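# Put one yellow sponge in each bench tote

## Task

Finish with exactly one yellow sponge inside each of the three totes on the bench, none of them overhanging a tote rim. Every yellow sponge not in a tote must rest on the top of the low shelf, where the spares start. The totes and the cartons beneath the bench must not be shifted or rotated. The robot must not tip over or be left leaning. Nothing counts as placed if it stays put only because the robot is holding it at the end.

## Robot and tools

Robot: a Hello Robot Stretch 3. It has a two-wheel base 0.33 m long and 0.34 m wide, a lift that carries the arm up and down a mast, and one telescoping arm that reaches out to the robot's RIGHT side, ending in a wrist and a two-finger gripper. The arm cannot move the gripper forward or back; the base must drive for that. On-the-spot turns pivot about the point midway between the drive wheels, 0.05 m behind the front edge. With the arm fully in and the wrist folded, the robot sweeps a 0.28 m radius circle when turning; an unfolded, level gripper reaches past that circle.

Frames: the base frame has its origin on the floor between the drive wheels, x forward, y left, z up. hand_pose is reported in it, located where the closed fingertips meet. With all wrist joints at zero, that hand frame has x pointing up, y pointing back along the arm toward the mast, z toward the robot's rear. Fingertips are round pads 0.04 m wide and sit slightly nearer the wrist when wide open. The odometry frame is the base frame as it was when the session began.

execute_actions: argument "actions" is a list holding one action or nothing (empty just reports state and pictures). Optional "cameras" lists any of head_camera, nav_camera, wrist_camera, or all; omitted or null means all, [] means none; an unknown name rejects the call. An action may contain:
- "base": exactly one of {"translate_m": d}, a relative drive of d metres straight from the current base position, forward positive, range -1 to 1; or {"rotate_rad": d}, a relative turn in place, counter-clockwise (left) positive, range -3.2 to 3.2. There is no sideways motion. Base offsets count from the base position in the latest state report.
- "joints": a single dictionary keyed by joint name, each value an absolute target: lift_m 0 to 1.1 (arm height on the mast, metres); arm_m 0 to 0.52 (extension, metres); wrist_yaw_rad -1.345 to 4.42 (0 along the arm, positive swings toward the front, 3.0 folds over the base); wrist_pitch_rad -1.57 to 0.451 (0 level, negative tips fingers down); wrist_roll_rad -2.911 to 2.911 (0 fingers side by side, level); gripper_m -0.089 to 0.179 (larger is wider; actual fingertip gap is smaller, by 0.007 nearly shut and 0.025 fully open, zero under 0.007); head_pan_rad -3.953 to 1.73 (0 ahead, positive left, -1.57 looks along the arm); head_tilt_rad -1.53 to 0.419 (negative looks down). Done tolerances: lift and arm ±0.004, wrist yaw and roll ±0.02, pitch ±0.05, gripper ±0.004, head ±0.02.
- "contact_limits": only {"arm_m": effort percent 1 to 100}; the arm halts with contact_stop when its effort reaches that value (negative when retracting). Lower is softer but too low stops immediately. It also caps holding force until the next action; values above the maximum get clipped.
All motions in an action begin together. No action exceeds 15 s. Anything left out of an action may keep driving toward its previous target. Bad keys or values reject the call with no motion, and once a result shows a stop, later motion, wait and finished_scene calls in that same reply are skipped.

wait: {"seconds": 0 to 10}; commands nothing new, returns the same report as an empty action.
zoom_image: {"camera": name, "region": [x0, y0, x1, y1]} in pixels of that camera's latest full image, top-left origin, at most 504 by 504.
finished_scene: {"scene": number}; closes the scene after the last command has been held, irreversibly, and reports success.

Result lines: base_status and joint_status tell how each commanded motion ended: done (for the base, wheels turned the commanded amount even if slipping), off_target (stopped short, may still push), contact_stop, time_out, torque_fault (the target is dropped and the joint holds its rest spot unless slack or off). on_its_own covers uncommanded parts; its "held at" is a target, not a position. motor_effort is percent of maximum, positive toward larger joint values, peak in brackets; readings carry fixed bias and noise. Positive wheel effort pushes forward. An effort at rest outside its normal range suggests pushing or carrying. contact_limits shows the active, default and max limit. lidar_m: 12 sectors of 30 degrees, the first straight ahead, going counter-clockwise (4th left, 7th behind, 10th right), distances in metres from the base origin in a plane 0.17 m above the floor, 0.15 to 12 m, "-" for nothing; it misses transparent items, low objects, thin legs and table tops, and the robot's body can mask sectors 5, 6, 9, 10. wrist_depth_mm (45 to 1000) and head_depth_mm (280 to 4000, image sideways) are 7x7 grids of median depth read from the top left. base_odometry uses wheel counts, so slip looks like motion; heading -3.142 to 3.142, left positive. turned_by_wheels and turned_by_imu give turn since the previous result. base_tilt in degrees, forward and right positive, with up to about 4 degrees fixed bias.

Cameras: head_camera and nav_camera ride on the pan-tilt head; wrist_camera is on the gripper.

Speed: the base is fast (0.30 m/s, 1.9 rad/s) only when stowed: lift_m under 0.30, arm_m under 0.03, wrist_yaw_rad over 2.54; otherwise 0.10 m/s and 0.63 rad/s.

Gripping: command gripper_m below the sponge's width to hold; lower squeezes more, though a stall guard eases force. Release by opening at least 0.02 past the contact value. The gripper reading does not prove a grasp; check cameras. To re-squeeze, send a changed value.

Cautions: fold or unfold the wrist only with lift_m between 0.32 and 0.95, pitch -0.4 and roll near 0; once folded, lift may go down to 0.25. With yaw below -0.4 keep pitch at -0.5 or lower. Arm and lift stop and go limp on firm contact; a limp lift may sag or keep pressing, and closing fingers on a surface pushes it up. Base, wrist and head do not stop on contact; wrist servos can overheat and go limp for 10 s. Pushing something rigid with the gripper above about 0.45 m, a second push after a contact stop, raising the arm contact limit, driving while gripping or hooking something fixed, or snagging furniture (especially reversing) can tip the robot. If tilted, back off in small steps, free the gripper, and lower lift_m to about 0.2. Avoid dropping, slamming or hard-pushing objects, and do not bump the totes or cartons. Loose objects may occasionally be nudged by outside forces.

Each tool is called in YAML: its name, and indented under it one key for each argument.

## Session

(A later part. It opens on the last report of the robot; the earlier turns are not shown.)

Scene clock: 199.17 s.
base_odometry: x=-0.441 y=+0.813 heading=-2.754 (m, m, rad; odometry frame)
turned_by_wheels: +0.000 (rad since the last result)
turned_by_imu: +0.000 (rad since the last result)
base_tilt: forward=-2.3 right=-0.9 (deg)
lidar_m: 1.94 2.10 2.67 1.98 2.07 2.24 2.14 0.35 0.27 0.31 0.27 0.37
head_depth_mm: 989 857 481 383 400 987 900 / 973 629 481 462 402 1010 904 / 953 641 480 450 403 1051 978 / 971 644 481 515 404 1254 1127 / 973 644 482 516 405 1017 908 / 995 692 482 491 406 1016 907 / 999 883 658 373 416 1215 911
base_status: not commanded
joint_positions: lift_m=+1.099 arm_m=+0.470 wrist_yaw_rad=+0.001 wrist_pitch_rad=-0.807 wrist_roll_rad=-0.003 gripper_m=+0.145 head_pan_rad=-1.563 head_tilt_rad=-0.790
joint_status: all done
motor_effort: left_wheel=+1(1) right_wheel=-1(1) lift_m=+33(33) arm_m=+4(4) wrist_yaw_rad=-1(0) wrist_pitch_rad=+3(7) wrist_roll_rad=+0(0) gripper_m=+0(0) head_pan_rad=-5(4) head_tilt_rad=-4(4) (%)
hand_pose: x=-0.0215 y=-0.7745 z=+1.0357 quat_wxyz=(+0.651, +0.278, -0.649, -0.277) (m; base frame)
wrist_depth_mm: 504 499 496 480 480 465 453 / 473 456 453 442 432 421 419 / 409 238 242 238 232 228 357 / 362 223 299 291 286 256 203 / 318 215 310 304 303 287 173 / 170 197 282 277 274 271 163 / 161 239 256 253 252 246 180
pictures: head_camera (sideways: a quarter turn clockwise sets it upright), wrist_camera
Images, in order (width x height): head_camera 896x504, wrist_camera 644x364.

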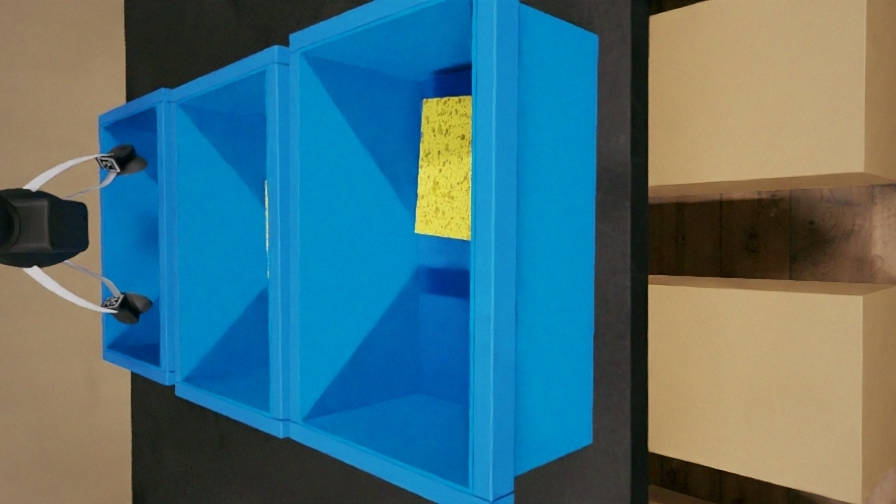

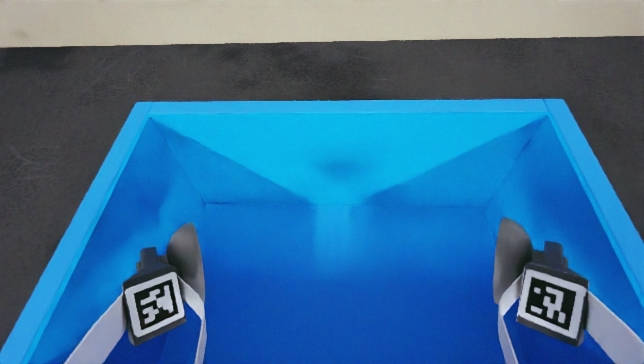

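execute_actions:
  actions:
    - {"base":{"translate_m":1.0},"joints":{"wrist_pitch_rad":-0.4,"arm_m":0.3}}
  cameras: []

execute_actions:
  actions:
    - {"base":{"translate_m":0.55},"joints":{"wrist_pitch_rad":-1.0,"gripper_m":0.175,"lift_m":0.95}}
  cameras: []

execute_actions:
  actions:
    - {"base":{"rotate_rad":2.03}}
  cameras: []

execute_actions:
  actions:
    - {"base":{"translate_m":0.385},"joints":{"arm_m":0.46,"lift_m":0.79}}
  cameras: ["wrist_camera","head_camera"]

Scene clock: 220.57 s.
base_odometry: x=-1.367 y=+0.435 heading=-2.754 (m, m, rad; odometry frame)
turned_by_wheels: +0.000 (rad since the last result)
turned_by_imu: -0.007 (rad since the last result)
base_tilt: forward=-2.3 right=-0.9 (deg)
lidar_m: 0.95 1.21 1.66 2.03 2.04 2.86 1.12 0.38 0.31 0.68 1.25 1.37
head_depth_mm: 1008 853 644 515 440 987 916 / 1006 861 646 525 464 620 903 / 1024 1012 1275 1493 1421 1255 1081 / 1038 1160 1346 1634 1499 1278 1123 / 994 1158 1342 1616 1493 1284 1127 / 1008 1152 1348 1642 1500 1287 1131 / 1011 1156 1357 1611 1527 1285 1130
base_status: done
joint_positions: lift_m=+1.099 arm_m=+0.300 wrist_yaw_rad=+0.001 wrist_pitch_rad=-0.420 wrist_roll_rad=-0.003 gripper_m=+0.145 head_pan_rad=-1.563 head_tilt_rad=-0.790
joint_status: all done
motor_effort: left_wheel=+2(5) right_wheel=-2(4) lift_m=+33(33) arm_m=-2(2) wrist_yaw_rad=+0(0) wrist_pitch_rad=+7(8) wrist_roll_rad=+0(0) gripper_m=+1(0) head_pan_rad=-5(5) head_tilt_rad=-4(5) (%)
hand_pose: x=-0.0214 y=-0.6693 z=+1.1109 quat_wxyz=(+0.693, +0.148, -0.690, -0.147) (m; base frame)
wrist_depth_mm: 630 625 608 594 598 575 575 / 672 676 660 654 644 621 614 / 765 734 722 704 694 682 665 / 832 827 834 782 613 576 563 / 945 924 903 900 490 479 459 / - - 989 995 425 393 390 / - - - - 902 334 323
pictures: none
No camera images: the call's "cameras" was empty. Leave "cameras" out to get every camera's image.

Scene clock: 227.03 s.
base_odometry: x=-1.876 y=+0.227 heading=-2.754 (m, m, rad; odometry frame)
turned_by_wheels: +0.000 (rad since the last result)
turned_by_imu: -0.004 (rad since the last result)
base_tilt: forward=-2.3 right=-0.9 (deg)
lidar_m: 0.56 0.41 0.85 2.55 2.47 2.82 1.20 0.73 1.02 1.20 1.09 0.81
head_depth_mm: 997 - 1422 1628 1479 1273 1120 / 982 - 1363 1643 1484 1278 1122 / 998 - 1437 1629 1488 1280 1118 / 1017 1157 1388 1652 1497 1281 1124 / 1015 1158 1355 1633 1491 1276 1123 / 1021 1167 1355 1625 1502 1288 1124 / 1017 1169 1358 1635 1508 1293 1134
base_status: done
joint_positions: lift_m=+0.950 arm_m=+0.300 wrist_yaw_rad=+0.001 wrist_pitch_rad=-1.005 wrist_roll_rad=-0.003 gripper_m=+0.175 head_pan_rad=-1.563 head_tilt_rad=-0.790
joint_status: all done
motor_effort: left_wheel=+2(6) right_wheel=-2(3) lift_m=+18(32) arm_m=-2(2) wrist_yaw_rad=+0(0) wrist_pitch_rad=+2(9) wrist_roll_rad=+0(0) gripper_m=+0(84) head_pan_rad=-5(5) head_tilt_rad=-5(4) (%)
hand_pose: x=-0.0215 y=-0.5623 z=+0.8599 quat_wxyz=(+0.621, +0.341, -0.618, -0.340) (m; base frame)
wrist_depth_mm: 845 843 842 827 832 825 766 / 940 - - 999 - 990 930 / 942 - - - - - 926 / 935 - - - - - 939 / 977 - - - - - 881 / 920 - - - - 993 - / 883 975 958 980 952 945 921
pictures: none
No camera images: the call's "cameras" was empty. Leave "cameras" out to get every camera's image.

Scene clock: 231.20 s.
base_odometry: x=-1.876 y=+0.227 heading=-0.724 (m, m, rad; odometry frame)
turned_by_wheels: +2.030 (rad since the last result)
turned_by_imu: +2.038 (rad since the last result)
base_tilt: forward=-2.3 right=-1.0 (deg)
lidar_m: 2.22 2.66 1.34 0.72 0.96 1.20 1.17 0.82 0.72 0.41 0.84 1.41
head_depth_mm: 630 - 855 953 1147 1267 1119 / 649 - 875 989 1234 1278 1116 / 682 - 946 942 832 1203 1119 / 732 840 1027 946 806 999 1122 / 772 893 1043 943 850 1205 1126 / 815 952 1108 946 1053 1258 1129 / 867 1021 1157 935 1139 1289 1136
base_status: done
joint_positions: lift_m=+0.950 arm_m=+0.300 wrist_yaw_rad=+0.001 wrist_pitch_rad=-1.005 wrist_roll_rad=-0.003 gripper_m=+0.175 head_pan_rad=-1.563 head_tilt_rad=-0.790
joint_status: not commanded
motor_effort: left_wheel=+0(3) right_wheel=+1(6) lift_m=+18(18) arm_m=-2(2) wrist_yaw_rad=+0(0) wrist_pitch_rad=+2(2) wrist_roll_rad=+0(0) gripper_m=+1(1) head_pan_rad=-5(4) head_tilt_rad=-5(4) (%)
hand_pose: x=-0.0215 y=-0.5623 z=+0.8599 quat_wxyz=(+0.621, +0.341, -0.618, -0.340) (m; base frame)
wrist_depth_mm: 626 601 522 430 360 311 274 / 568 549 548 518 427 360 311 / 467 514 506 498 490 426 356 / 474 480 465 460 457 503 421 / 456 451 440 428 423 679 514 / - - 409 406 405 939 - / - 986 389 381 916 950 918
pictures: none
No camera images: the call's "cameras" was empty. Leave "cameras" out to get every camera's image.

Scene clock: 236.27 s.
base_odometry: x=-1.588 y=-0.028 heading=-0.724 (m, m, rad; odometry frame)
turned_by_wheels: +0.000 (rad since the last result)
turned_by_imu: -0.003 (rad since the last result)
base_tilt: forward=-2.3 right=-0.9 (deg)
lidar_m: 1.84 2.19 3.49 0.93 0.87 1.54 1.44 0.59 0.59 0.69 1.16 2.20
head_depth_mm: 788 885 1011 967 - - 1128 / 828 921 1016 900 1044 1201 1121 / 870 961 - 945 1091 1240 1124 / 904 1033 1145 939 1159 1284 1121 / 951 1099 1190 1005 1285 1283 1119 / 1008 1173 1188 1218 1412 1284 1123 / 1067 1250 1189 1283 1473 1292 1134
base_status: done
joint_positions: lift_m=+0.790 arm_m=+0.460 wrist_yaw_rad=+0.000 wrist_pitch_rad=-1.005 wrist_roll_rad=-0.003 gripper_m=+0.175 head_pan_rad=-1.563 head_tilt_rad=-0.790
joint_status: all done
motor_effort: left_wheel=-1(1) right_wheel=+1(6) lift_m=+18(19) arm_m=+3(4) wrist_yaw_rad=+0(0) wrist_pitch_rad=+2(2) wrist_roll_rad=+0(0) gripper_m=+1(1) head_pan_rad=-5(4) head_tilt_rad=-4(5) (%)
hand_pose: x=-0.0216 y=-0.7216 z=+0.6998 quat_wxyz=(+0.621, +0.341, -0.618, -0.340) (m; base frame)
wrist_depth_mm: 344 372 361 354 350 343 306 / 344 337 334 328 322 317 313 / 317 313 306 301 299 292 290 / 294 291 286 231 277 273 267 / 279 273 261 216 254 256 251 / 907 - 247 242 245 241 - / 860 819 236 232 229 228 220
pictures: head_camera (sideways: a quarter turn clockwise sets it upright), wrist_camera
Images, in order (width x height): head_camera 896x504, wrist_camera 644x364.

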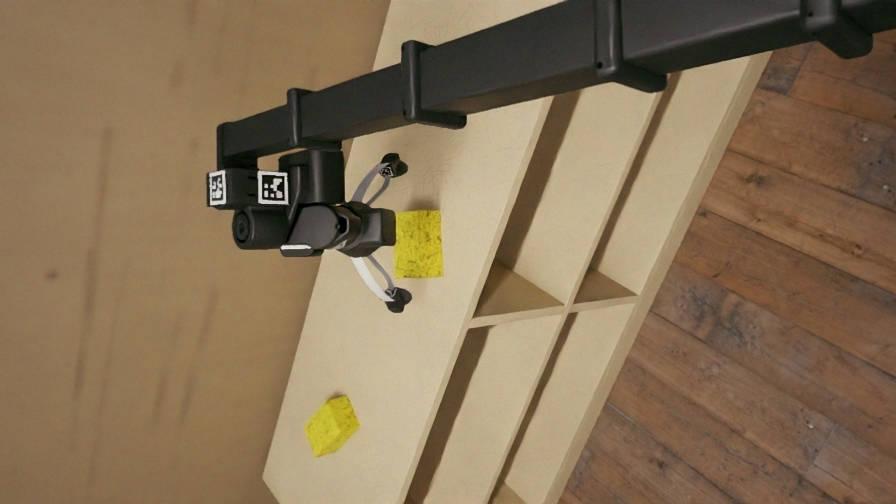

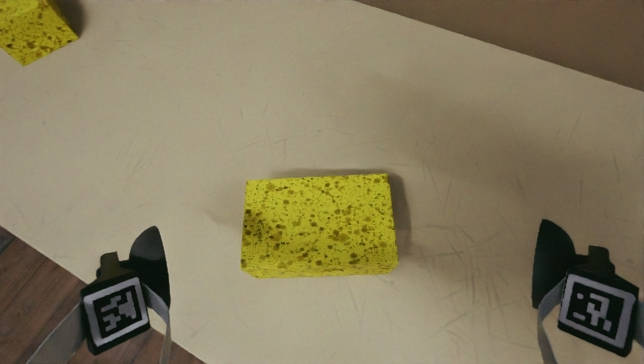

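execute_actions:
  actions:
    - {"base":{"translate_m":0.01},"joints":{"arm_m":0.497,"lift_m":0.719,"wrist_yaw_rad":0.07}}
  cameras: ["wrist_camera"]

execute_actions:
  actions:
    - {"joints":{"gripper_m":0.06}}
  cameras: ["wrist_camera"]

execute_actions:
  actions:
    - {"base":{"translate_m":-0.43},"joints":{"arm_m":0.1,"lift_m":1.1,"wrist_yaw_rad":0}}
  cameras: ["wrist_camera"]

execute_actions:
  actions:
    - {"base":{"rotate_rad":-2.025},"joints":{"wrist_pitch_rad":-0.3}}
  cameras: []

execute_actions:
  actions:
    - {"base":{"translate_m":-0.75}}
  cameras: ["nav_camera"]

Scene clock: 251.37 s.
base_odometry: x=-1.580 y=-0.034 heading=-0.724 (m, m, rad; odometry frame)
turned_by_wheels: +0.000 (rad since the last result)
turned_by_imu: -0.001 (rad since the last result)
base_tilt: forward=-2.4 right=-0.8 (deg)
lidar_m: 1.83 2.17 3.51 0.95 0.88 1.55 1.45 0.59 0.59 0.69 1.15 2.19
head_depth_mm: 792 886 1019 937 830 - - / 826 935 1054 - 1065 1216 1115 / 867 987 - 929 1115 1254 1120 / 908 1036 1142 939 1148 1285 1129 / 957 1104 1188 1007 1319 1286 1128 / 1012 1175 1188 1222 1405 1291 1126 / 1068 1260 1192 1296 1482 1294 1136
base_status: done
joint_positions: lift_m=+0.719 arm_m=+0.497 wrist_yaw_rad=+0.068 wrist_pitch_rad=-1.006 wrist_roll_rad=-0.003 gripper_m=+0.175 head_pan_rad=-1.563 head_tilt_rad=-0.790
joint_status: all done
motor_effort: left_wheel=-1(3) right_wheel=+1(6) lift_m=+18(15) arm_m=+3(4) wrist_yaw_rad=+2(2) wrist_pitch_rad=+2(2) wrist_roll_rad=+0(0) gripper_m=+1(1) head_pan_rad=-4(5) head_tilt_rad=-4(4) (%)
hand_pose: x=-0.0137 y=-0.7583 z=+0.6288 quat_wxyz=(+0.632, +0.362, -0.606, -0.319) (m; base frame)
wrist_depth_mm: 270 263 259 255 249 245 244 / 245 244 239 235 232 226 224 / 227 225 219 215 213 210 206 / 212 207 205 203 198 196 193 / 197 195 187 141 140 183 182 / 184 - 138 133 131 171 - / 177 169 167 163 161 161 158
pictures: wrist_camera
Images, in order (width x height): wrist_camera 644x364.

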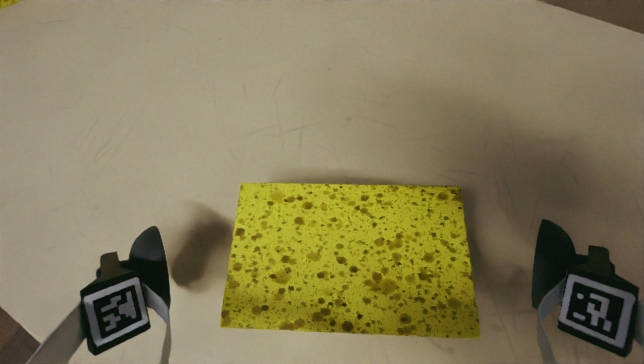

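Scene clock: 253.00 s.
base_odometry: x=-1.580 y=-0.034 heading=-0.724 (m, m, rad; odometry frame)
turned_by_wheels: +0.000 (rad since the last result)
turned_by_imu: +0.000 (rad since the last result)
base_tilt: forward=-2.4 right=-0.9 (deg)
lidar_m: 1.83 2.17 3.51 0.95 0.88 1.55 1.45 0.59 0.59 0.70 1.15 2.19
head_depth_mm: 794 891 1020 939 829 - - / 828 936 1061 - 1066 1222 1119 / 869 984 - 937 1115 1249 1120 / 910 1048 1149 938 1154 1282 1126 / 962 1111 1189 1003 1315 1286 1128 / 1014 1176 1191 1218 1410 1286 1125 / 1073 1255 1195 1289 1474 1287 1131
base_status: not commanded
joint_positions: lift_m=+0.719 arm_m=+0.497 wrist_yaw_rad=+0.068 wrist_pitch_rad=-1.006 wrist_roll_rad=-0.003 gripper_m=+0.061 head_pan_rad=-1.563 head_tilt_rad=-0.790
joint_status: all done
motor_effort: left_wheel=-1(1) right_wheel=+2(1) lift_m=+18(18) arm_m=+3(3) wrist_yaw_rad=+2(2) wrist_pitch_rad=+2(2) wrist_roll_rad=+0(0) gripper_m=-17(91) head_pan_rad=-5(5) head_tilt_rad=-4(4) (%)
hand_pose: x=-0.0137 y=-0.7583 z=+0.6288 quat_wxyz=(+0.632, +0.362, -0.606, -0.319) (m; base frame)
wrist_depth_mm: 273 265 259 255 252 246 243 / 247 244 239 236 231 227 223 / 226 224 220 217 213 211 207 / 212 207 205 202 199 196 193 / 196 194 144 141 139 183 181 / 184 182 134 132 130 - 170 / 174 170 166 162 126 161 161
pictures: wrist_camera
Images, in order (width x height): wrist_camera 644x364.

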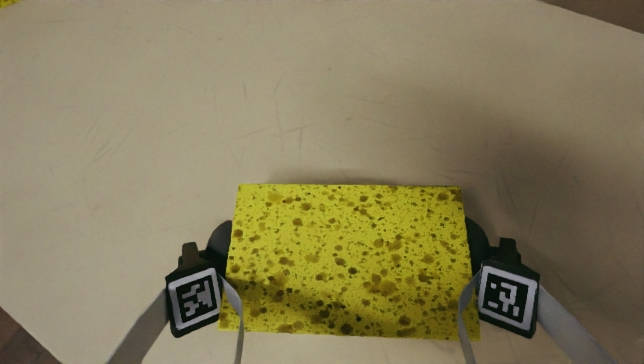

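Scene clock: 258.53 s.
base_odometry: x=-1.903 y=+0.250 heading=-0.724 (m, m, rad; odometry frame)
turned_by_wheels: +0.000 (rad since the last result)
turned_by_imu: +0.002 (rad since the last result)
base_tilt: forward=-2.2 right=-1.0 (deg)
lidar_m: 2.26 2.69 1.21 0.73 0.99 1.17 1.15 0.81 0.77 0.41 0.87 1.43
head_depth_mm: - 719 802 934 1126 1250 1115 / - 739 831 1003 1221 1276 1118 / - - - 402 965 1235 1120 / 705 844 665 404 798 979 1122 / 758 873 1030 923 829 1180 1128 / 802 930 1085 951 1029 1243 1123 / 845 997 1136 952 1101 1293 1129
base_status: done
joint_positions: lift_m=+1.099 arm_m=+0.100 wrist_yaw_rad=+0.001 wrist_pitch_rad=-1.006 wrist_roll_rad=-0.003 gripper_m=+0.061 head_pan_rad=-1.563 head_tilt_rad=-0.790
joint_status: all done
motor_effort: left_wheel=-1(3) right_wheel=+2(2) lift_m=+33(35) arm_m=-2(2) wrist_yaw_rad=+0(0) wrist_pitch_rad=+2(2) wrist_roll_rad=+0(0) gripper_m=-17(17) head_pan_rad=-4(4) head_tilt_rad=-4(4) (%)
hand_pose: x=-0.0215 y=-0.3619 z=+1.0081 quat_wxyz=(+0.621, +0.342, -0.618, -0.340) (m; base frame)
wrist_depth_mm: 839 835 802 663 551 482 415 / 780 756 759 734 649 555 436 / - 697 692 682 728 653 551 / - 952 647 632 652 798 650 / - - 145 141 138 974 787 / - - 134 132 130 - - / - - - - 127 - -
pictures: wrist_camera
Images, in order (width x height): wrist_camera 644x364.

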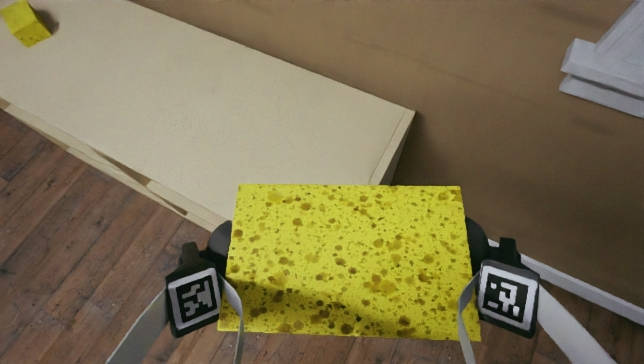

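Scene clock: 262.67 s.
base_odometry: x=-1.903 y=+0.250 heading=-2.749 (m, m, rad; odometry frame)
turned_by_wheels: -2.025 (rad since the last result)
turned_by_imu: -2.034 (rad since the last result)
base_tilt: forward=-2.4 right=-0.9 (deg)
lidar_m: 0.66 0.41 0.87 2.58 2.52 2.88 0.92 0.73 1.05 1.17 1.07 0.79
head_depth_mm: - 1159 1314 1578 1483 1270 1119 / - 1174 1315 1586 1493 1278 1117 / - - 1333 1584 1501 1279 1120 / 955 1154 1315 1590 1495 1289 1131 / 977 1155 1328 1593 1486 1283 1122 / 989 1135 1334 1606 1517 1288 1126 / 995 1134 1322 1595 1513 1286 1130
base_status: done
joint_positions: lift_m=+1.099 arm_m=+0.100 wrist_yaw_rad=+0.001 wrist_pitch_rad=-0.323 wrist_roll_rad=-0.003 gripper_m=+0.061 head_pan_rad=-1.563 head_tilt_rad=-0.790
joint_status: all done
motor_effort: left_wheel=+2(7) right_wheel=-1(5) lift_m=+33(33) arm_m=-2(2) wrist_yaw_rad=+0(1) wrist_pitch_rad=+8(6) wrist_roll_rad=+0(0) gripper_m=-18(17) head_pan_rad=-5(4) head_tilt_rad=-4(5) (%)
hand_pose: x=-0.0213 y=-0.4806 z=+1.1333 quat_wxyz=(+0.699, +0.115, -0.696, -0.114) (m; base frame)
wrist_depth_mm: 819 794 787 764 758 739 736 / 875 837 835 815 805 805 789 / 896 898 897 882 867 851 816 / 898 - 969 912 921 923 905 / 930 - 145 141 139 996 981 / 924 - 134 132 131 - - / 911 - - - 127 - -
pictures: none
No camera images: the call's "cameras" was empty. Leave "cameras" out to get every camera's image.

Scene clock: 271.40 s.
base_odometry: x=-1.210 y=+0.537 heading=-2.749 (m, m, rad; odometry frame)
turned_by_wheels: +0.000 (rad since the last result)
turned_by_imu: +0.002 (rad since the last result)
base_tilt: forward=-2.3 right=-1.0 (deg)
lidar_m: 1.14 1.38 1.79 2.02 2.08 2.93 0.93 0.33 0.24 0.24 0.27 1.57
head_depth_mm: - 815 643 514 428 1216 1077 / - 787 648 517 430 968 886 / - - 636 518 431 974 888 / 946 763 652 519 432 557 886 / 962 1090 704 520 433 529 1105 / 974 1116 1307 1572 1474 1261 1129 / 980 1122 1311 1576 1497 1298 1125
base_status: done
joint_positions: lift_m=+1.099 arm_m=+0.100 wrist_yaw_rad=+0.001 wrist_pitch_rad=-0.323 wrist_roll_rad=-0.003 gripper_m=+0.061 head_pan_rad=-1.563 head_tilt_rad=-0.790
joint_status: not commanded
motor_effort: left_wheel=+2(3) right_wheel=-1(7) lift_m=+33(33) arm_m=-2(2) wrist_yaw_rad=+0(0) wrist_pitch_rad=+8(8) wrist_roll_rad=+0(0) gripper_m=-16(18) head_pan_rad=-5(5) head_tilt_rad=-5(4) (%)
hand_pose: x=-0.0213 y=-0.4806 z=+1.1333 quat_wxyz=(+0.699, +0.115, -0.696, -0.114) (m; base frame)
wrist_depth_mm: 795 778 756 758 733 728 712 / 848 856 811 799 803 774 779 / 914 886 889 855 850 841 824 / - 952 931 744 730 706 693 / - - 145 140 139 542 533 / - - 134 132 130 - 439 / - - - 357 126 360 366
pictures: nav_camera (sideways: a quarter turn counterclockwise sets it upright)
Images, in order (width x height): nav_camera 672x504.

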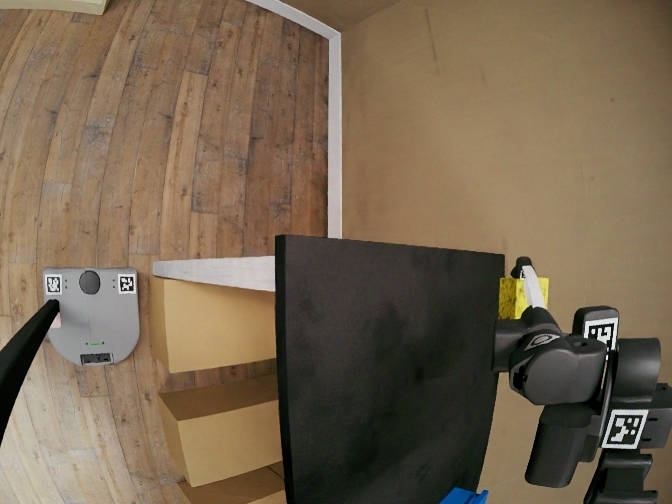

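execute_actions:
  actions:
    - {"base":{"translate_m":-0.83},"joints":{"arm_m":0.44}}
  cameras: []

execute_actions:
  actions:
    - {"joints":{"wrist_pitch_rad":-0.75,"arm_m":0.47}}
  cameras: ["wrist_camera"]

execute_actions:
  actions:
    - {"joints":{"wrist_pitch_rad":-1.0,"arm_m":0.515,"lift_m":1.06}}
  cameras: ["wrist_camera","head_camera"]

Scene clock: 288.30 s.
base_odometry: x=-0.443 y=+0.855 heading=-2.749 (m, m, rad; odometry frame)
turned_by_wheels: +0.000 (rad since the last result)
turned_by_imu: +0.004 (rad since the last result)
base_tilt: forward=-2.3 right=-1.1 (deg)
lidar_m: 1.95 2.11 2.07 2.01 2.11 2.24 0.76 0.30 0.23 0.30 0.24 0.31
head_depth_mm: 956 855 619 373 344 391 883 / 954 615 453 478 347 390 881 / 952 613 453 468 348 394 916 / 952 615 455 482 351 394 1116 / 946 618 457 488 353 956 907 / 954 617 459 489 356 960 894 / 963 881 497 404 358 962 894
base_status: done
joint_positions: lift_m=+1.099 arm_m=+0.440 wrist_yaw_rad=+0.001 wrist_pitch_rad=-0.322 wrist_roll_rad=-0.003 gripper_m=+0.061 head_pan_rad=-1.563 head_tilt_rad=-0.790
joint_status: all done
motor_effort: left_wheel=+1(1) right_wheel=-1(5) lift_m=+33(33) arm_m=+3(4) wrist_yaw_rad=+0(0) wrist_pitch_rad=+8(8) wrist_roll_rad=+0(0) gripper_m=-17(17) head_pan_rad=-4(4) head_tilt_rad=-4(4) (%)
hand_pose: x=-0.0214 y=-0.8201 z=+1.1335 quat_wxyz=(+0.699, +0.114, -0.697, -0.113) (m; base frame)
wrist_depth_mm: 432 427 418 406 396 398 387 / 463 453 446 436 428 420 415 / 514 493 483 471 461 452 447 / 544 539 509 498 487 492 472 / 578 566 146 141 139 519 514 / 480 476 133 132 130 - 436 / 391 378 236 230 126 225 367
pictures: none
No camera images: the call's "cameras" was empty. Leave "cameras" out to get every camera's image.

Scene clock: 289.50 s.
base_odometry: x=-0.443 y=+0.855 heading=-2.749 (m, m, rad; odometry frame)
turned_by_wheels: +0.000 (rad since the last result)
turned_by_imu: +0.000 (rad since the last result)
base_tilt: forward=-2.4 right=-0.9 (deg)
lidar_m: 1.97 2.11 2.08 2.01 2.12 2.24 0.76 0.30 0.23 0.30 0.24 0.31
head_depth_mm: 952 857 619 373 344 391 884 / 959 614 451 478 346 390 886 / 935 614 453 466 349 393 919 / 664 617 455 482 351 394 1123 / 939 618 458 488 354 396 908 / 962 617 459 490 356 962 890 / 961 882 497 405 358 962 895
base_status: not commanded
joint_positions: lift_m=+1.099 arm_m=+0.470 wrist_yaw_rad=+0.001 wrist_pitch_rad=-0.759 wrist_roll_rad=-0.003 gripper_m=+0.061 head_pan_rad=-1.563 head_tilt_rad=-0.790
joint_status: all done
motor_effort: left_wheel=+1(1) right_wheel=-1(1) lift_m=+33(33) arm_m=+3(3) wrist_yaw_rad=+0(0) wrist_pitch_rad=+3(7) wrist_roll_rad=+0(0) gripper_m=-17(16) head_pan_rad=-5(5) head_tilt_rad=-5(4) (%)
hand_pose: x=-0.0215 y=-0.7840 z=+1.0437 quat_wxyz=(+0.658, +0.263, -0.655, -0.262) (m; base frame)
wrist_depth_mm: 455 453 441 435 432 423 417 / 505 491 478 470 459 455 449 / 439 431 422 421 407 397 394 / 383 224 216 207 203 206 344 / 330 239 145 141 138 225 188 / 181 227 133 132 131 - 166 / 178 225 258 252 126 227 150
pictures: wrist_camera
Images, in order (width x height): wrist_camera 644x364.

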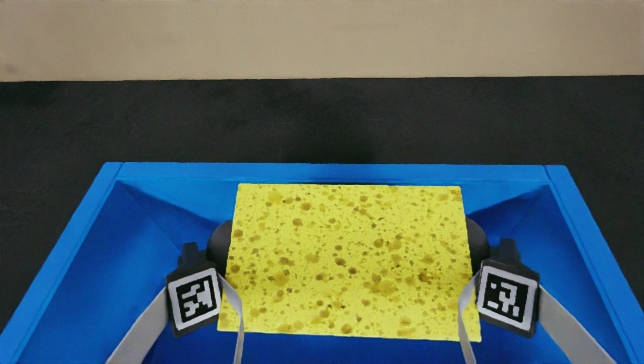

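Scene clock: 290.93 s.
base_odometry: x=-0.443 y=+0.855 heading=-2.749 (m, m, rad; odometry frame)
turned_by_wheels: +0.000 (rad since the last result)
turned_by_imu: +0.000 (rad since the last result)
base_tilt: forward=-2.3 right=-0.9 (deg)
lidar_m: 1.96 2.12 2.07 2.01 2.11 2.24 0.76 0.30 0.23 0.30 0.24 0.31
head_depth_mm: 955 852 621 373 344 391 878 / 954 615 452 478 347 390 887 / 938 613 454 467 348 393 920 / 937 615 456 481 351 393 1126 / 943 617 458 488 353 396 904 / 959 618 458 490 356 956 891 / 963 882 497 405 358 965 893
base_status: not commanded
joint_positions: lift_m=+1.060 arm_m=+0.515 wrist_yaw_rad=+0.001 wrist_pitch_rad=-1.005 wrist_roll_rad=-0.003 gripper_m=+0.061 head_pan_rad=-1.563 head_tilt_rad=-0.790
joint_status: all done
motor_effort: left_wheel=+2(1) right_wheel=-1(1) lift_m=+18(28) arm_m=+3(4) wrist_yaw_rad=+0(0) wrist_pitch_rad=+2(2) wrist_roll_rad=+0(0) gripper_m=-17(17) head_pan_rad=-4(5) head_tilt_rad=-5(4) (%)
hand_pose: x=-0.0215 y=-0.7767 z=+0.9698 quat_wxyz=(+0.621, +0.341, -0.618, -0.340) (m; base frame)
wrist_depth_mm: 327 320 314 308 303 297 291 / 142 140 138 135 134 132 130 / 172 179 176 172 168 165 150 / 177 226 226 205 200 212 157 / 178 227 144 141 138 213 157 / 178 214 134 132 131 - 157 / 179 203 197 193 126 190 148
pictures: head_camera (sideways: a quarter turn clockwise sets it upright), wrist_camera
Images, in order (width x height): head_camera 896x504, wrist_camera 644x364.

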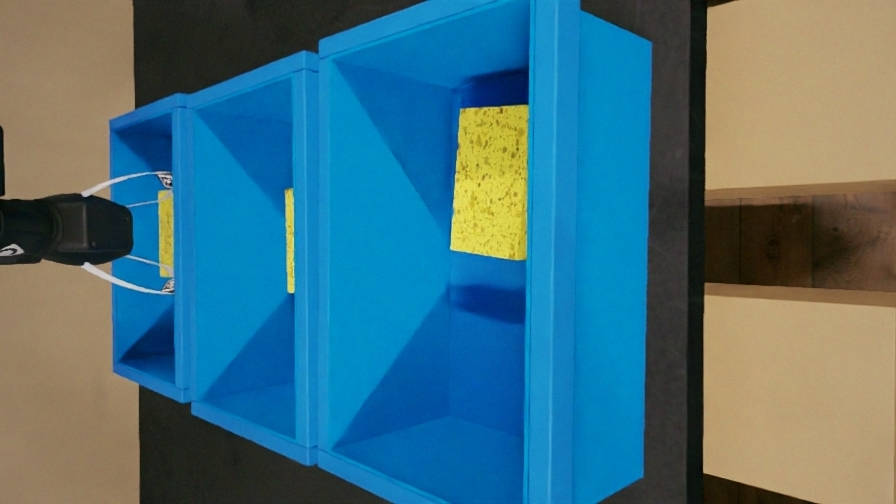

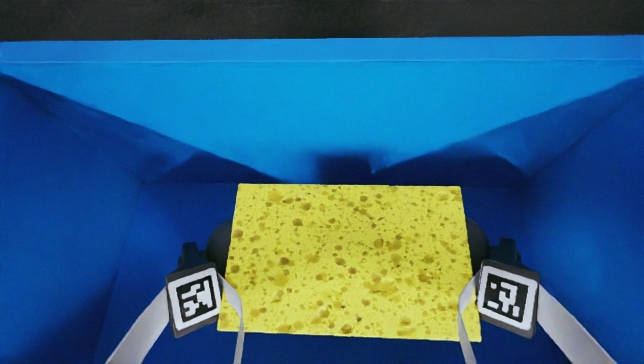

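execute_actions:
  actions:
    - {"joints":{"lift_m":1.028}}
  cameras: []

execute_actions:
  actions:
    - {"joints":{"gripper_m":0.145}}
  cameras: []

execute_actions:
  actions:
    - {"joints":{"lift_m":1.1,"arm_m":0.47,"head_pan_rad":0.3,"head_tilt_rad":-0.5}}

execute_actions:
  actions:
    - {"joints":{"wrist_pitch_rad":-0.5,"head_pan_rad":1.4}}

Scene clock: 299.70 s.
base_odometry: x=-0.443 y=+0.855 heading=-2.749 (m, m, rad; odometry frame)
turned_by_wheels: +0.000 (rad since the last result)
turned_by_imu: +0.000 (rad since the last result)
base_tilt: forward=-2.3 right=-0.8 (deg)
lidar_m: 1.96 2.12 2.07 2.01 2.12 2.24 0.76 0.30 0.23 0.30 0.24 0.31
head_depth_mm: 991 855 620 373 344 391 883 / 956 615 451 477 347 390 885 / 965 612 454 467 348 394 919 / 941 603 455 481 351 393 1125 / 943 618 457 488 354 395 907 / 957 618 459 489 356 963 892 / 960 883 498 404 358 966 893
base_status: not commanded
joint_positions: lift_m=+1.028 arm_m=+0.515 wrist_yaw_rad=+0.001 wrist_pitch_rad=-1.005 wrist_roll_rad=-0.003 gripper_m=+0.061 head_pan_rad=-1.563 head_tilt_rad=-0.790
joint_status: all done
motor_effort: left_wheel=+1(1) right_wheel=-1(1) lift_m=+18(19) arm_m=+3(4) wrist_yaw_rad=+0(0) wrist_pitch_rad=+2(2) wrist_roll_rad=+0(0) gripper_m=-17(18) head_pan_rad=-5(5) head_tilt_rad=-4(4) (%)
hand_pose: x=-0.0215 y=-0.7766 z=+0.9378 quat_wxyz=(+0.621, +0.342, -0.618, -0.340) (m; base frame)
wrist_depth_mm: 117 116 114 112 111 110 108 / 143 141 138 136 134 132 130 / 173 179 175 172 169 165 150 / 178 208 207 203 199 196 158 / 178 195 146 141 139 185 157 / 177 185 133 132 131 - 155 / 173 171 168 164 127 162 148
pictures: none
No camera images: the call's "cameras" was empty. Leave "cameras" out to get every camera's image.

Scene clock: 301.03 s.
base_odometry: x=-0.443 y=+0.855 heading=-2.749 (m, m, rad; odometry frame)
turned_by_wheels: +0.000 (rad since the last result)
turned_by_imu: +0.000 (rad since the last result)
base_tilt: forward=-2.1 right=-1.0 (deg)
lidar_m: 1.96 2.11 2.07 2.01 2.12 2.24 0.76 0.30 0.23 0.30 0.24 0.31
head_depth_mm: 984 859 620 373 344 391 883 / 953 614 452 477 347 390 886 / 968 614 454 468 349 393 920 / 940 602 456 482 351 394 1120 / 943 618 457 488 354 396 907 / 958 617 459 488 355 961 889 / 958 887 497 405 359 960 891
base_status: not commanded
joint_positions: lift_m=+1.028 arm_m=+0.515 wrist_yaw_rad=+0.001 wrist_pitch_rad=-1.005 wrist_roll_rad=-0.003 gripper_m=+0.145 head_pan_rad=-1.563 head_tilt_rad=-0.790
joint_status: all done
motor_effort: left_wheel=+1(1) right_wheel=-1(1) lift_m=+18(18) arm_m=+3(4) wrist_yaw_rad=+0(1) wrist_pitch_rad=+2(2) wrist_roll_rad=+1(1) gripper_m=+0(81) head_pan_rad=-5(5) head_tilt_rad=-4(4) (%)
hand_pose: x=-0.0215 y=-0.7766 z=+0.9378 quat_wxyz=(+0.621, +0.342, -0.618, -0.340) (m; base frame)
wrist_depth_mm: 117 116 114 112 111 110 108 / 142 141 138 136 134 132 130 / 173 179 175 173 169 165 150 / 178 208 206 203 200 196 157 / 178 197 189 144 141 188 157 / 177 187 139 135 134 173 149 / 174 171 168 165 129 163 159
pictures: none
No camera images: the call's "cameras" was empty. Leave "cameras" out to get every camera's image.

Scene clock: 302.50 s.
base_odometry: x=-0.443 y=+0.855 heading=-2.749 (m, m, rad; odometry frame)
turned_by_wheels: +0.000 (rad since the last result)
turned_by_imu: +0.000 (rad since the last result)
base_tilt: forward=-2.4 right=-0.8 (deg)
lidar_m: 1.96 2.12 2.07 2.02 2.12 2.24 0.76 0.30 0.23 0.30 0.24 0.31
head_depth_mm: 1867 2006 2207 2395 1919 1527 1271 / 1944 2084 2265 2415 1933 1525 1268 / 1994 2163 2314 2286 1936 1537 1266 / 2050 2222 2379 2326 1931 1541 1274 / 2107 2286 2452 2428 1954 1533 1267 / 2154 2387 2504 2510 1967 1540 1279 / 2260 2472 2678 2555 1988 1560 1288
base_status: not commanded
joint_positions: lift_m=+1.099 arm_m=+0.470 wrist_yaw_rad=+0.001 wrist_pitch_rad=-1.006 wrist_roll_rad=-0.003 gripper_m=+0.145 head_pan_rad=+0.293 head_tilt_rad=-0.507
joint_status: all done
motor_effort: left_wheel=+1(2) right_wheel=+0(1) lift_m=+33(31) arm_m=-2(3) wrist_yaw_rad=+0(0) wrist_pitch_rad=+2(2) wrist_roll_rad=+0(0) gripper_m=+0(0) head_pan_rad=+5(58) head_tilt_rad=+3(26) (%)
hand_pose: x=-0.0215 y=-0.7321 z=+1.0082 quat_wxyz=(+0.621, +0.342, -0.618, -0.340) (m; base frame)
wrist_depth_mm: 389 376 368 362 356 349 344 / 267 207 205 201 197 194 179 / 182 239 260 256 250 226 165 / 179 242 287 232 270 243 156 / 179 236 266 216 220 251 155 / 180 215 249 246 244 243 147 / 177 235 237 232 231 226 162
pictures: head_camera (sideways: a quarter turn clockwise sets it upright), nav_camera (sideways: a quarter turn counterclockwise sets it upright), wrist_camera
Images, in order (width x height): head_camera 896x504, nav_camera 672x504, wrist_camera 644x364.

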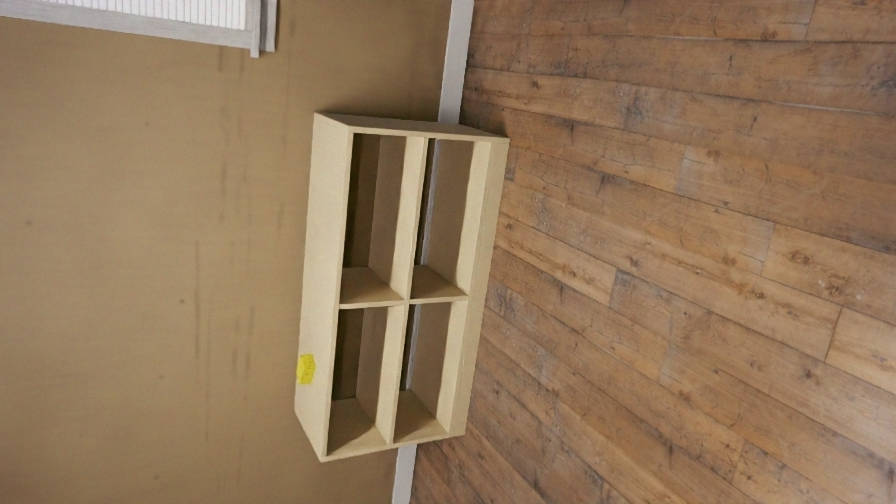

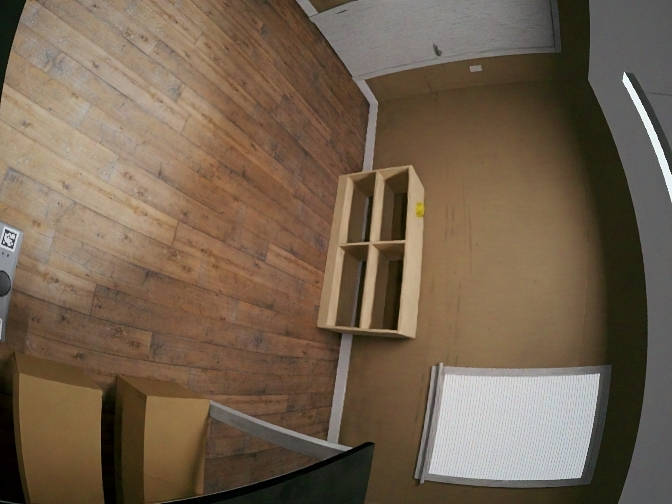

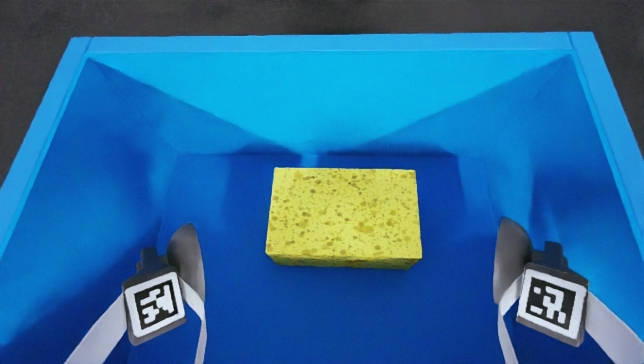

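Scene clock: 303.63 s.
base_odometry: x=-0.443 y=+0.855 heading=-2.749 (m, m, rad; odometry frame)
turned_by_wheels: +0.000 (rad since the last result)
turned_by_imu: +0.000 (rad since the last result)
base_tilt: forward=-2.3 right=-0.8 (deg)
lidar_m: 1.96 2.12 2.06 2.01 2.11 2.24 0.76 0.30 0.23 0.30 0.24 0.31
head_depth_mm: 2333 2553 2847 2640 1911 1523 1267 / 2268 2493 2755 2627 1938 1532 1267 / 2260 2463 2699 2485 1941 1535 1269 / 2207 2383 2023 2246 1942 1543 1267 / 2193 2312 2002 2224 1957 1542 1272 / 2153 2302 1954 2180 1977 1553 1274 / 2110 2261 1926 2123 1976 1544 1287
base_status: not commanded
joint_positions: lift_m=+1.099 arm_m=+0.470 wrist_yaw_rad=+0.001 wrist_pitch_rad=-0.520 wrist_roll_rad=-0.003 gripper_m=+0.145 head_pan_rad=+1.393 head_tilt_rad=-0.507
joint_status: all done
motor_effort: left_wheel=+1(1) right_wheel=-1(1) lift_m=+33(33) arm_m=-2(2) wrist_yaw_rad=+0(0) wrist_pitch_rad=+7(6) wrist_roll_rad=+1(1) gripper_m=+0(0) head_pan_rad=+5(59) head_tilt_rad=+3(3) (%)
hand_pose: x=-0.0214 y=-0.8256 z=+1.0893 quat_wxyz=(+0.685, +0.182, -0.682, -0.182) (m; base frame)
wrist_depth_mm: 412 403 400 394 388 377 373 / 456 448 435 435 416 415 409 / 501 498 493 480 466 463 453 / 540 524 514 505 495 481 477 / 441 440 425 422 412 419 399 / 373 371 226 218 214 211 345 / 327 250 255 245 235 221 182
pictures: head_camera (sideways: a quarter turn clockwise sets it upright), nav_camera (sideways: a quarter turn counterclockwise sets it upright), wrist_camera
Images, in order (width x height): head_camera 896x504, nav_camera 672x504, wrist_camera 644x364.

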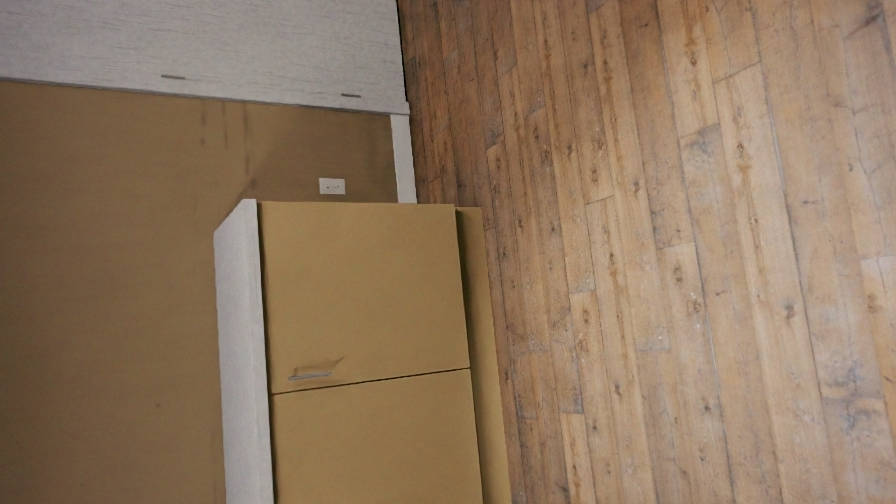

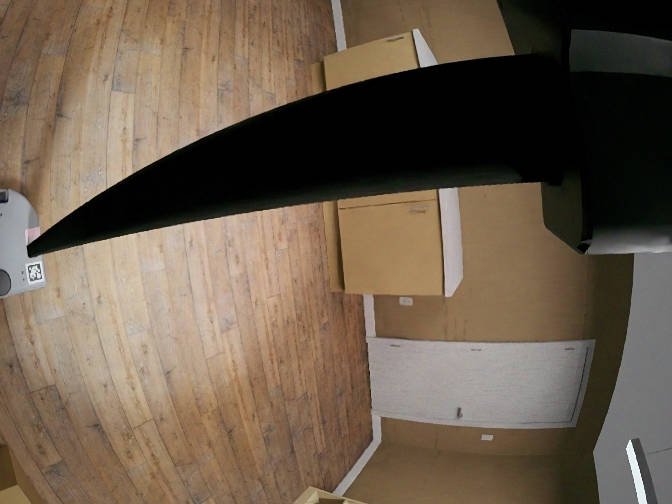

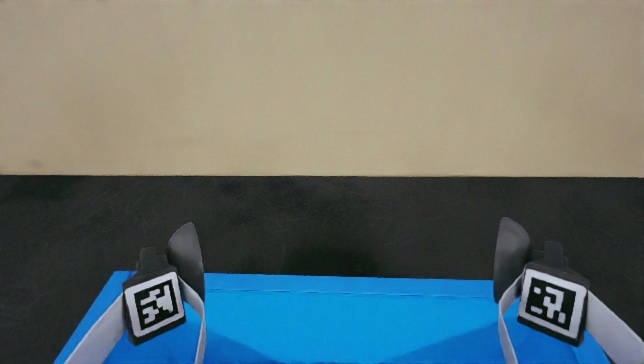

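finished_scene:
  scene: 1

The scene is finished: the task was done.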